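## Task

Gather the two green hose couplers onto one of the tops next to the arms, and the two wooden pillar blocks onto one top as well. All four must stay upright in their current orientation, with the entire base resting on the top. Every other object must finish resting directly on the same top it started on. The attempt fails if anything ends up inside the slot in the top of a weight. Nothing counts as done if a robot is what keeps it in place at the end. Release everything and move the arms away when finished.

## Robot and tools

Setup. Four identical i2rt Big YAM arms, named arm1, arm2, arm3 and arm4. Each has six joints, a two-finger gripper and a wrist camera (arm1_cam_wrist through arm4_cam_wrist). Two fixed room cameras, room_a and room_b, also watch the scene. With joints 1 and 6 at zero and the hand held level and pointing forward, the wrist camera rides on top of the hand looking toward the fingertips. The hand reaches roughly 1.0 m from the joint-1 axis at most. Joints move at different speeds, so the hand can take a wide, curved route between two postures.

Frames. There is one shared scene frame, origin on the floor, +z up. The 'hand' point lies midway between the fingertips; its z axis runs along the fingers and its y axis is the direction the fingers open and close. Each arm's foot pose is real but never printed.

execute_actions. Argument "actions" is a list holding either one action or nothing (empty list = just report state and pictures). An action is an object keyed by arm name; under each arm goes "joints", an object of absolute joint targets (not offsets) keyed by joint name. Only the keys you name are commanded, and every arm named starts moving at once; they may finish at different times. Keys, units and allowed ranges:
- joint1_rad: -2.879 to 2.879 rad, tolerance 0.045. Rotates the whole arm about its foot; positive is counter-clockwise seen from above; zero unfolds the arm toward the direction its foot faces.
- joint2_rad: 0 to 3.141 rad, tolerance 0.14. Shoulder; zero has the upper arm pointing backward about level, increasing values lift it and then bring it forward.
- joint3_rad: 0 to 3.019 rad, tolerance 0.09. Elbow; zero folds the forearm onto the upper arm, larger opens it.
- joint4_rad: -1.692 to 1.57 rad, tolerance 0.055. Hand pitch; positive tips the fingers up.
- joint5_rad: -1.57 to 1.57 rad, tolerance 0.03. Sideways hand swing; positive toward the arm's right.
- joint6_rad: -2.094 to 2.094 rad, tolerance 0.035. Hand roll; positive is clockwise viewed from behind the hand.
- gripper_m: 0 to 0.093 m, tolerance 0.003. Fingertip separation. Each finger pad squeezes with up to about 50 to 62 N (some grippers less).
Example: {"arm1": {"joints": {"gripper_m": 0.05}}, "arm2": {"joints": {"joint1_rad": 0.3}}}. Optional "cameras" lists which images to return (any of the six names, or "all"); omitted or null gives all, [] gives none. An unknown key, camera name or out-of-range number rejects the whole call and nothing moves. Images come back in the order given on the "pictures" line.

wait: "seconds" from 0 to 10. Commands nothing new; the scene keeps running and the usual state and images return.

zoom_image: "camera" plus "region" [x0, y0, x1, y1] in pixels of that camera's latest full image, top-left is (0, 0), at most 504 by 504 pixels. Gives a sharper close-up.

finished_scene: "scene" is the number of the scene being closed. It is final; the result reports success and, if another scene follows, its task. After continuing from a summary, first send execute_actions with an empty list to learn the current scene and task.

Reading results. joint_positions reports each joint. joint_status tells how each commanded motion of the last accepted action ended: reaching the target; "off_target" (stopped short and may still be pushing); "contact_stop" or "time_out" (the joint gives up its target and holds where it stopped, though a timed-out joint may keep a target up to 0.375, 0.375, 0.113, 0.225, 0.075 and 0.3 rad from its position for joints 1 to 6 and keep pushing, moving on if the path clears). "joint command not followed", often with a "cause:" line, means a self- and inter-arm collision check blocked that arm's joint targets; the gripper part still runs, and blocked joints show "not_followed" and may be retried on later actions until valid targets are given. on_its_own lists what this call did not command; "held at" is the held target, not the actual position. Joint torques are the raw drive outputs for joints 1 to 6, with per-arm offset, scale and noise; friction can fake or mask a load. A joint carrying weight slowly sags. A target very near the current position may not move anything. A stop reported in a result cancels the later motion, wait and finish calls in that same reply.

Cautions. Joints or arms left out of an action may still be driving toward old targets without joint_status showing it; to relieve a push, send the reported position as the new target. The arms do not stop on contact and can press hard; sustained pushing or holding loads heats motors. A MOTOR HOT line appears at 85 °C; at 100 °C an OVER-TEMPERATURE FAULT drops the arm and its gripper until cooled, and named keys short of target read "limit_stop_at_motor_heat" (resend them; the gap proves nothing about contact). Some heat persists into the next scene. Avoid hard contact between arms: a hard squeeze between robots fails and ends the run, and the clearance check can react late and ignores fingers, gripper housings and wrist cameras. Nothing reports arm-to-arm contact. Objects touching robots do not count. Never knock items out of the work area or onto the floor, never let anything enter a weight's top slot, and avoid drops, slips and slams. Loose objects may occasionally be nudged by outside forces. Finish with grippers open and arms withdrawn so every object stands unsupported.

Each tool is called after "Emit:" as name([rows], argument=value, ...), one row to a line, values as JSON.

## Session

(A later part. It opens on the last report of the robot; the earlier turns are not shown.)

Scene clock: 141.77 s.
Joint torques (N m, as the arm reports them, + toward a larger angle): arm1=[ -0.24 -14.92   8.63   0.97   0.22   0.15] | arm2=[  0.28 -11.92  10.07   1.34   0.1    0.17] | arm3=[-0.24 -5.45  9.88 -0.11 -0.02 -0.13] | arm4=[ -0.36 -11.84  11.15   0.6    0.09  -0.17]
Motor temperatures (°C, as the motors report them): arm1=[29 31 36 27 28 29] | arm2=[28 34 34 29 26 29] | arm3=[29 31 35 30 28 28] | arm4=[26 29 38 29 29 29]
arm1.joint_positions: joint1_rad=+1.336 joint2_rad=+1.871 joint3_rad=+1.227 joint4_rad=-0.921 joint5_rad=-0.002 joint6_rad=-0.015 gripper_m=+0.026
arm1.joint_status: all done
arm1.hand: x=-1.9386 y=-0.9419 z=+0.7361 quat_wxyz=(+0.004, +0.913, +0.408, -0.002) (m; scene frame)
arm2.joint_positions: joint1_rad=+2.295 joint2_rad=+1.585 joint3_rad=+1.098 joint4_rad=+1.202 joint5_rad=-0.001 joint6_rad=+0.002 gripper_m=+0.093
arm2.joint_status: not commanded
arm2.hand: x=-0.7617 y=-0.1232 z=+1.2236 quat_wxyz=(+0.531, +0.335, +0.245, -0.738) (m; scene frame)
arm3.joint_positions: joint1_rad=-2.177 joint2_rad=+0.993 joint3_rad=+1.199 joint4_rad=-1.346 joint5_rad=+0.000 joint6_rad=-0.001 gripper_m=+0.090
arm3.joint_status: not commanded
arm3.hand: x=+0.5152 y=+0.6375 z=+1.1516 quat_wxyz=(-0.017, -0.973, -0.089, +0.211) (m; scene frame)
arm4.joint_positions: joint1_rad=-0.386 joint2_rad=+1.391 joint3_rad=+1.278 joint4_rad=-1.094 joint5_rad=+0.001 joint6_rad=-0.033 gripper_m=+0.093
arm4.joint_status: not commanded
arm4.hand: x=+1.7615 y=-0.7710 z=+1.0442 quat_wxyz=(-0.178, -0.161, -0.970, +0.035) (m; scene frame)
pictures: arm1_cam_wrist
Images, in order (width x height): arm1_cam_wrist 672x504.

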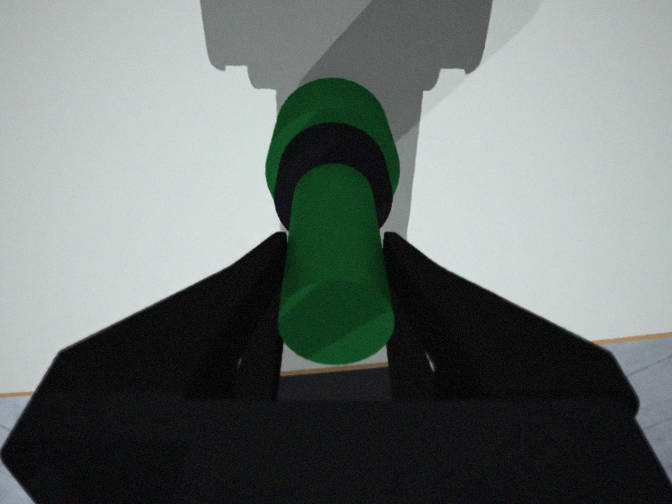

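Emit:
execute_actions(actions=[])

Scene clock: 148.93 s.
Joint torques (N m, as the arm reports them, + toward a larger angle): arm1=[ -0.73 -15.68   8.76   1.07   0.23   0.14] | arm2=[  0.33 -12.22  10.15   1.32   0.1    0.18] | arm3=[ 0.04 -5.7   9.8  -0.13  0.   -0.14] | arm4=[ -0.21 -11.    11.12   0.68   0.09  -0.18]
Motor temperatures (°C, as the motors report them): arm1=[29 31 36 27 28 29] | arm2=[28 33 35 29 26 29] | arm3=[29 30 35 30 28 28] | arm4=[26 29 39 29 29 29]
arm1.joint_positions: joint1_rad=+1.336 joint2_rad=+1.871 joint3_rad=+1.227 joint4_rad=-0.921 joint5_rad=-0.002 joint6_rad=-0.015 gripper_m=+0.026
arm1.joint_status: all done
arm1.hand: x=-1.9386 y=-0.9419 z=+0.7361 quat_wxyz=(+0.004, +0.913, +0.408, -0.002) (m; scene frame)
arm2.joint_positions: joint1_rad=+2.295 joint2_rad=+1.585 joint3_rad=+1.098 joint4_rad=+1.202 joint5_rad=-0.001 joint6_rad=+0.002 gripper_m=+0.093
arm2.joint_status: not commanded
arm2.hand: x=-0.7617 y=-0.1232 z=+1.2236 quat_wxyz=(+0.531, +0.335, +0.245, -0.738) (m; scene frame)
arm3.joint_positions: joint1_rad=-2.177 joint2_rad=+0.993 joint3_rad=+1.199 joint4_rad=-1.346 joint5_rad=+0.000 joint6_rad=-0.001 gripper_m=+0.090
arm3.joint_status: not commanded
arm3.hand: x=+0.5152 y=+0.6375 z=+1.1516 quat_wxyz=(-0.017, -0.973, -0.089, +0.211) (m; scene frame)
arm4.joint_positions: joint1_rad=-0.386 joint2_rad=+1.391 joint3_rad=+1.278 joint4_rad=-1.094 joint5_rad=+0.001 joint6_rad=-0.033 gripper_m=+0.093
arm4.joint_status: not commanded
arm4.hand: x=+1.7615 y=-0.7710 z=+1.0442 quat_wxyz=(-0.178, -0.161, -0.970, +0.035) (m; scene frame)
pictures: arm1_cam_wrist, arm2_cam_wrist, arm3_cam_wrist, arm4_cam_wrist, room_a, room_b
Images, in order (width x height): arm1_cam_wrist 672x504, arm2_cam_wrist 672x504, arm3_cam_wrist 672x504, arm4_cam_wrist 672x504, room_a 672x504, room_b 672x504.

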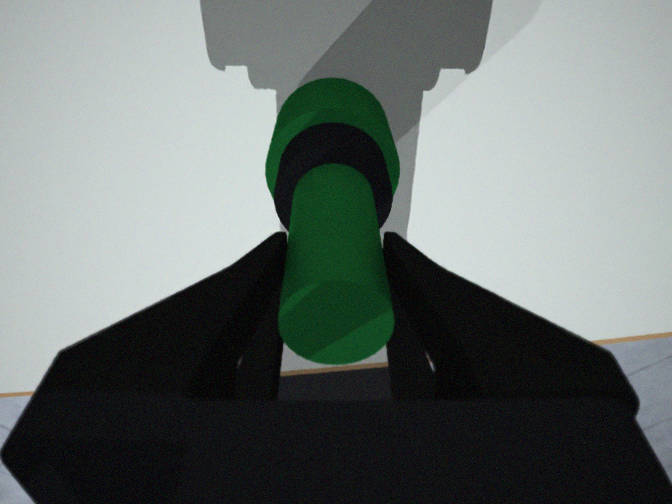

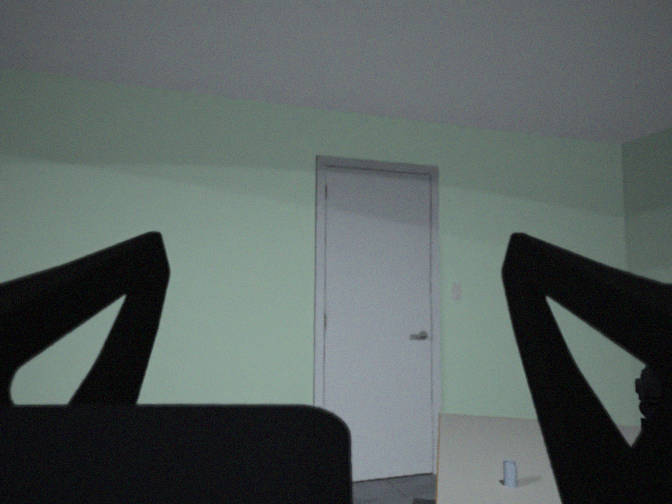

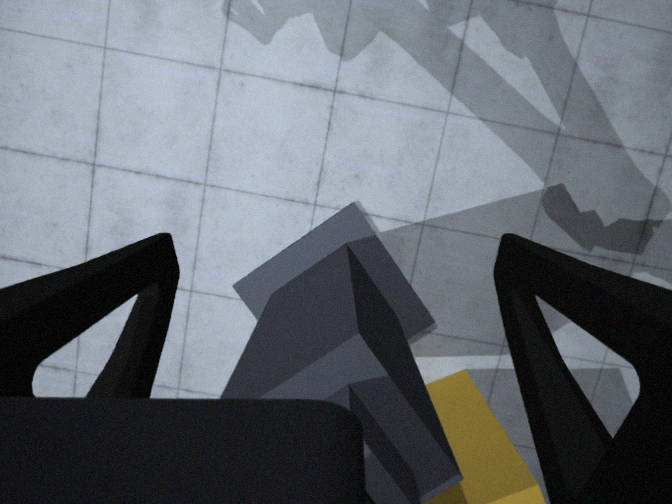

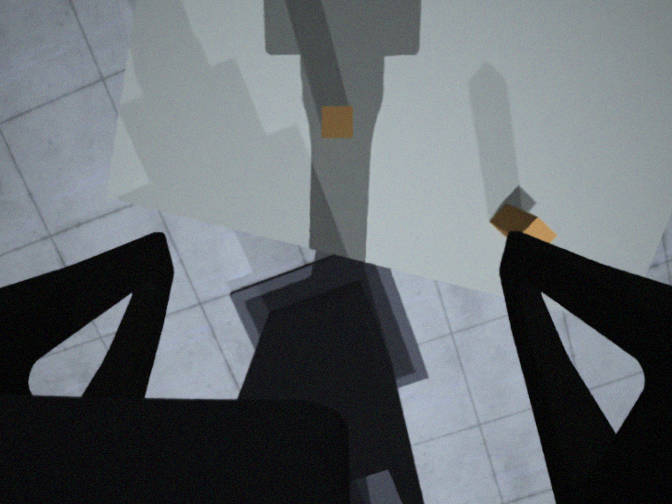

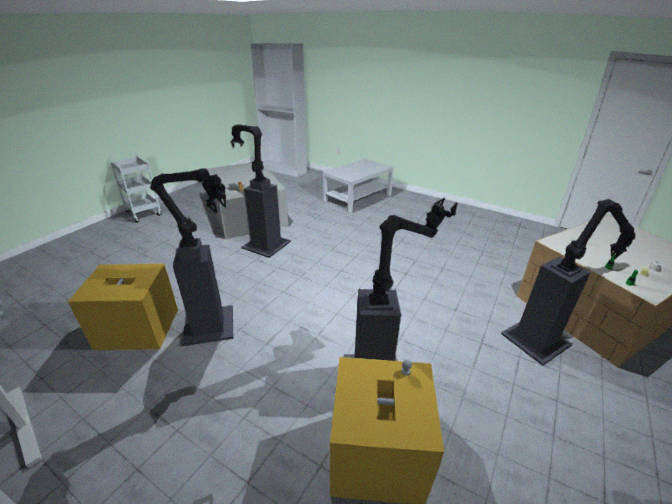

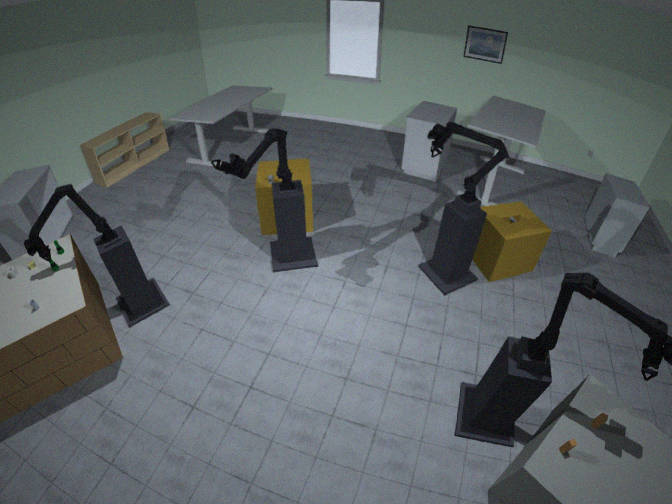

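Emit:
execute_actions([
  {"arm1":{"joints":{"joint2_rad":1.897}}},
], cameras=["arm1_cam_wrist"])

Emit:
execute_actions([
  {"arm1":{"joints":{"gripper_m":0.075}}},
], cameras=["arm1_cam_wrist"])

Scene clock: 151.53 s.
Joint torques (N m, as the arm reports them, + toward a larger angle): arm1=[  0.06 -14.81   8.66   1.06   0.17   0.17] | arm2=[  0.35 -12.25  10.12   1.35   0.11   0.19] | arm3=[-0.19 -5.73  9.89 -0.1   0.   -0.14] | arm4=[ -0.45 -11.62  11.22   0.56   0.06  -0.17]
Motor temperatures (°C, as the motors report them): arm1=[29 31 35 27 28 29] | arm2=[28 33 35 29 26 29] | arm3=[29 30 35 30 28 28] | arm4=[26 29 39 29 29 29]
arm1.joint_positions: joint1_rad=+1.336 joint2_rad=+1.881 joint3_rad=+1.227 joint4_rad=-0.920 joint5_rad=-0.002 joint6_rad=-0.015 gripper_m=+0.026
arm1.joint_status: all done
arm1.hand: x=-1.9377 y=-0.9410 z=+0.7311 quat_wxyz=(+0.002, +0.913, +0.408, +0.003) (m; scene frame)
arm2.joint_positions: joint1_rad=+2.295 joint2_rad=+1.585 joint3_rad=+1.098 joint4_rad=+1.202 joint5_rad=-0.001 joint6_rad=+0.002 gripper_m=+0.093
arm2.joint_status: not commanded
arm2.hand: x=-0.7617 y=-0.1232 z=+1.2236 quat_wxyz=(+0.531, +0.335, +0.245, -0.738) (m; scene frame)
arm3.joint_positions: joint1_rad=-2.177 joint2_rad=+0.993 joint3_rad=+1.199 joint4_rad=-1.346 joint5_rad=+0.000 joint6_rad=-0.001 gripper_m=+0.090
arm3.joint_status: not commanded
arm3.hand: x=+0.5152 y=+0.6375 z=+1.1516 quat_wxyz=(-0.017, -0.973, -0.089, +0.211) (m; scene frame)
arm4.joint_positions: joint1_rad=-0.386 joint2_rad=+1.391 joint3_rad=+1.278 joint4_rad=-1.094 joint5_rad=+0.001 joint6_rad=-0.033 gripper_m=+0.093
arm4.joint_status: not commanded
arm4.hand: x=+1.7615 y=-0.7710 z=+1.0442 quat_wxyz=(-0.178, -0.161, -0.970, +0.035) (m; scene frame)
pictures: arm1_cam_wrist
Images, in order (width x height): arm1_cam_wrist 672x504.

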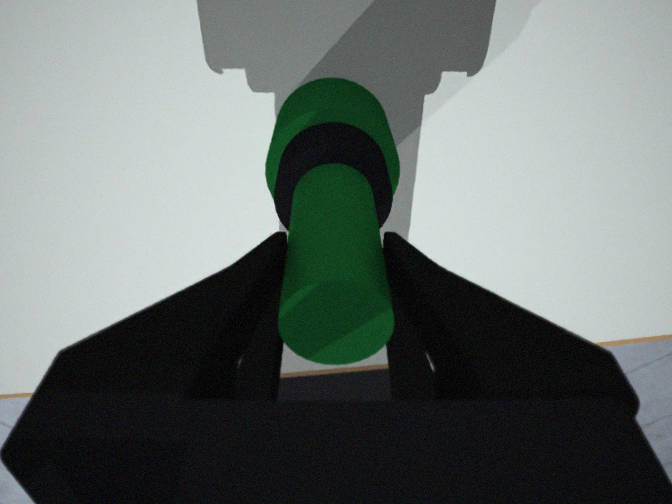

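Scene clock: 152.20 s.
Joint torques (N m, as the arm reports them, + toward a larger angle): arm1=[ -0.47 -14.52   8.6    1.18   0.16   0.17] | arm2=[  0.01 -12.    10.12   1.34   0.11   0.18] | arm3=[-0.3  -5.78  9.81 -0.11 -0.01 -0.14] | arm4=[ -0.37 -10.95  11.19   0.64   0.07  -0.16]
Motor temperatures (°C, as the motors report them): arm1=[29 31 35 27 28 29] | arm2=[28 33 35 29 26 29] | arm3=[29 30 35 30 28 28] | arm4=[26 29 39 29 29 29]
arm1.joint_positions: joint1_rad=+1.336 joint2_rad=+1.881 joint3_rad=+1.227 joint4_rad=-0.920 joint5_rad=-0.002 joint6_rad=-0.015 gripper_m=+0.075
arm1.joint_status: all done
arm1.hand: x=-1.9377 y=-0.9410 z=+0.7311 quat_wxyz=(+0.002, +0.913, +0.408, +0.003) (m; scene frame)
arm2.joint_positions: joint1_rad=+2.295 joint2_rad=+1.585 joint3_rad=+1.098 joint4_rad=+1.202 joint5_rad=-0.001 joint6_rad=+0.002 gripper_m=+0.093
arm2.joint_status: not commanded
arm2.hand: x=-0.7617 y=-0.1232 z=+1.2236 quat_wxyz=(+0.531, +0.335, +0.245, -0.738) (m; scene frame)
arm3.joint_positions: joint1_rad=-2.177 joint2_rad=+0.993 joint3_rad=+1.199 joint4_rad=-1.346 joint5_rad=+0.000 joint6_rad=-0.001 gripper_m=+0.090
arm3.joint_status: not commanded
arm3.hand: x=+0.5152 y=+0.6375 z=+1.1516 quat_wxyz=(-0.017, -0.973, -0.089, +0.211) (m; scene frame)
arm4.joint_positions: joint1_rad=-0.386 joint2_rad=+1.391 joint3_rad=+1.278 joint4_rad=-1.094 joint5_rad=+0.001 joint6_rad=-0.033 gripper_m=+0.093
arm4.joint_status: not commanded
arm4.hand: x=+1.7615 y=-0.7710 z=+1.0442 quat_wxyz=(-0.178, -0.161, -0.970, +0.035) (m; scene frame)
pictures: arm1_cam_wrist
Images, in order (width x height): arm1_cam_wrist 672x504.

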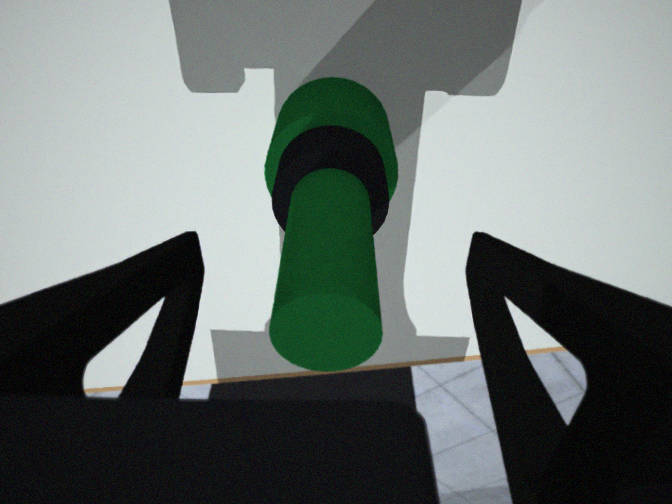

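Emit:
execute_actions([
  {"arm1":{"joints":{"joint2_rad":1.4,"joint4_rad":-1.1}}},
], cameras=["arm1_cam_wrist","arm4_cam_wrist","room_a","room_b"])

Emit:
zoom_image(camera="room_a", region=[520, 180, 672, 320])

Emit:
zoom_image(camera="room_b", region=[500, 360, 672, 504])

Scene clock: 156.60 s.
Joint torques (N m, as the arm reports them, + toward a larger angle): arm1=[-0.55 -9.78 10.77  0.75  0.18  0.16] | arm2=[  0.44 -12.    10.1    1.33   0.1    0.17] | arm3=[ 0.   -5.51  9.85 -0.15 -0.02 -0.15] | arm4=[ -0.23 -10.87  11.03   0.69   0.07  -0.18]
Motor temperatures (°C, as the motors report them): arm1=[29 31 36 27 28 29] | arm2=[28 33 35 29 26 29] | arm3=[29 30 35 30 28 28] | arm4=[26 29 39 29 29 29]
arm1.joint_positions: joint1_rad=+1.336 joint2_rad=+1.391 joint3_rad=+1.227 joint4_rad=-1.090 joint5_rad=-0.002 joint6_rad=-0.015 gripper_m=+0.075
arm1.joint_status: all done
arm1.hand: x=-1.9180 y=-0.9181 z=+0.9585 quat_wxyz=(+0.065, +0.901, +0.403, -0.144) (m; scene frame)
arm2.joint_positions: joint1_rad=+2.295 joint2_rad=+1.585 joint3_rad=+1.098 joint4_rad=+1.202 joint5_rad=-0.001 joint6_rad=+0.002 gripper_m=+0.093
arm2.joint_status: not commanded
arm2.hand: x=-0.7617 y=-0.1232 z=+1.2236 quat_wxyz=(+0.531, +0.335, +0.245, -0.738) (m; scene frame)
arm3.joint_positions: joint1_rad=-2.177 joint2_rad=+0.993 joint3_rad=+1.199 joint4_rad=-1.346 joint5_rad=+0.000 joint6_rad=-0.001 gripper_m=+0.090
arm3.joint_status: not commanded
arm3.hand: x=+0.5152 y=+0.6375 z=+1.1516 quat_wxyz=(-0.017, -0.973, -0.089, +0.211) (m; scene frame)
arm4.joint_positions: joint1_rad=-0.386 joint2_rad=+1.391 joint3_rad=+1.278 joint4_rad=-1.094 joint5_rad=+0.001 joint6_rad=-0.033 gripper_m=+0.093
arm4.joint_status: not commanded
arm4.hand: x=+1.7615 y=-0.7710 z=+1.0442 quat_wxyz=(-0.178, -0.161, -0.970, +0.035) (m; scene frame)
pictures: arm1_cam_wrist, arm4_cam_wrist, room_a, room_b
Images, in order (width x height): arm1_cam_wrist 672x504, arm4_cam_wrist 672x504, room_a 672x504, room_b 672x504.

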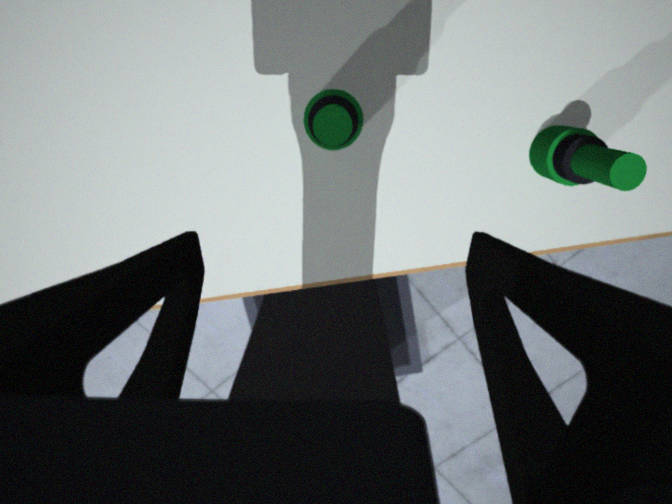

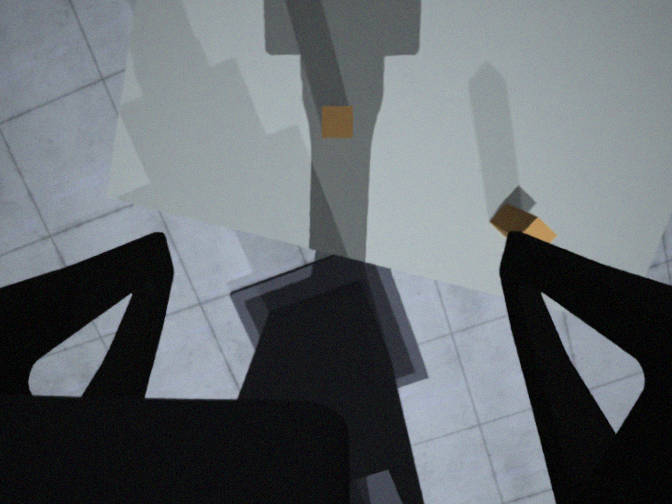

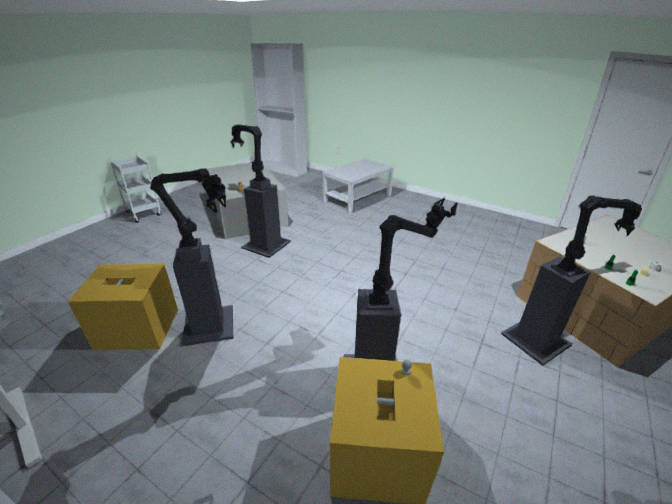

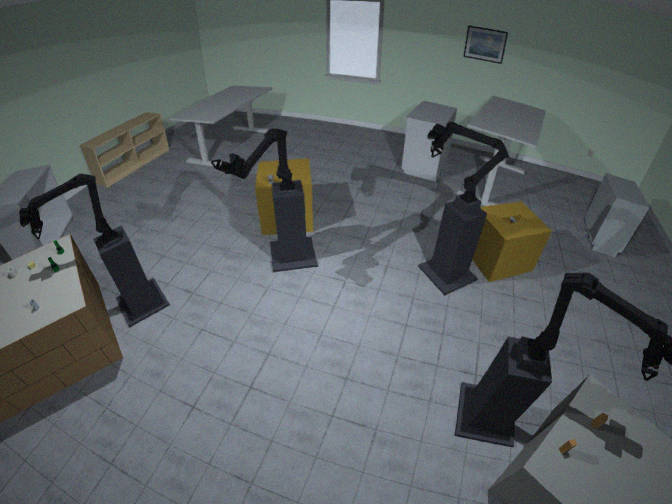

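Region (520, 180, 672, 320) of room_a's 672x504 image, scaled by 3.316, with more detail than that image has; it fills the top 464 rows of this view, and the rest is white.

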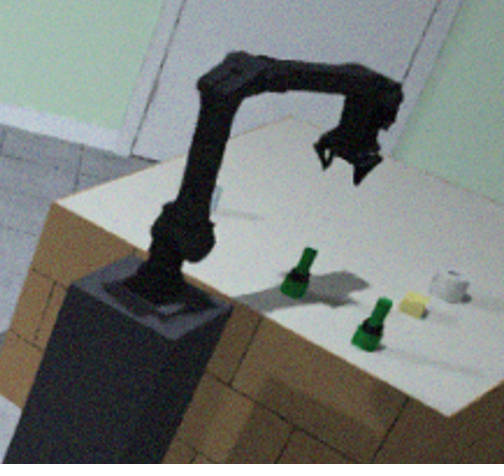

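Region (500, 360, 672, 504) of room_b's 672x504 image, scaled by 2.930, with more detail than that image has; it fills the top 422 rows of this view, and the rest is white.

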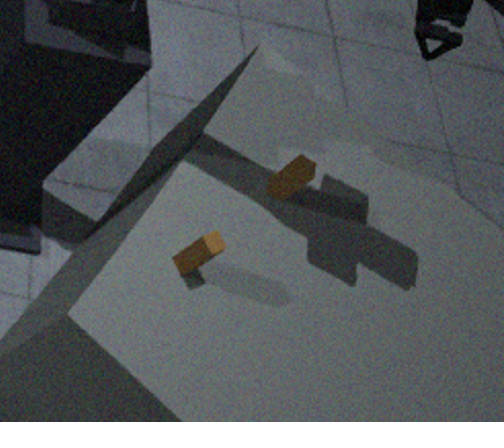

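Emit:
finished_scene(scene=2)

The scene is finished: the task was done.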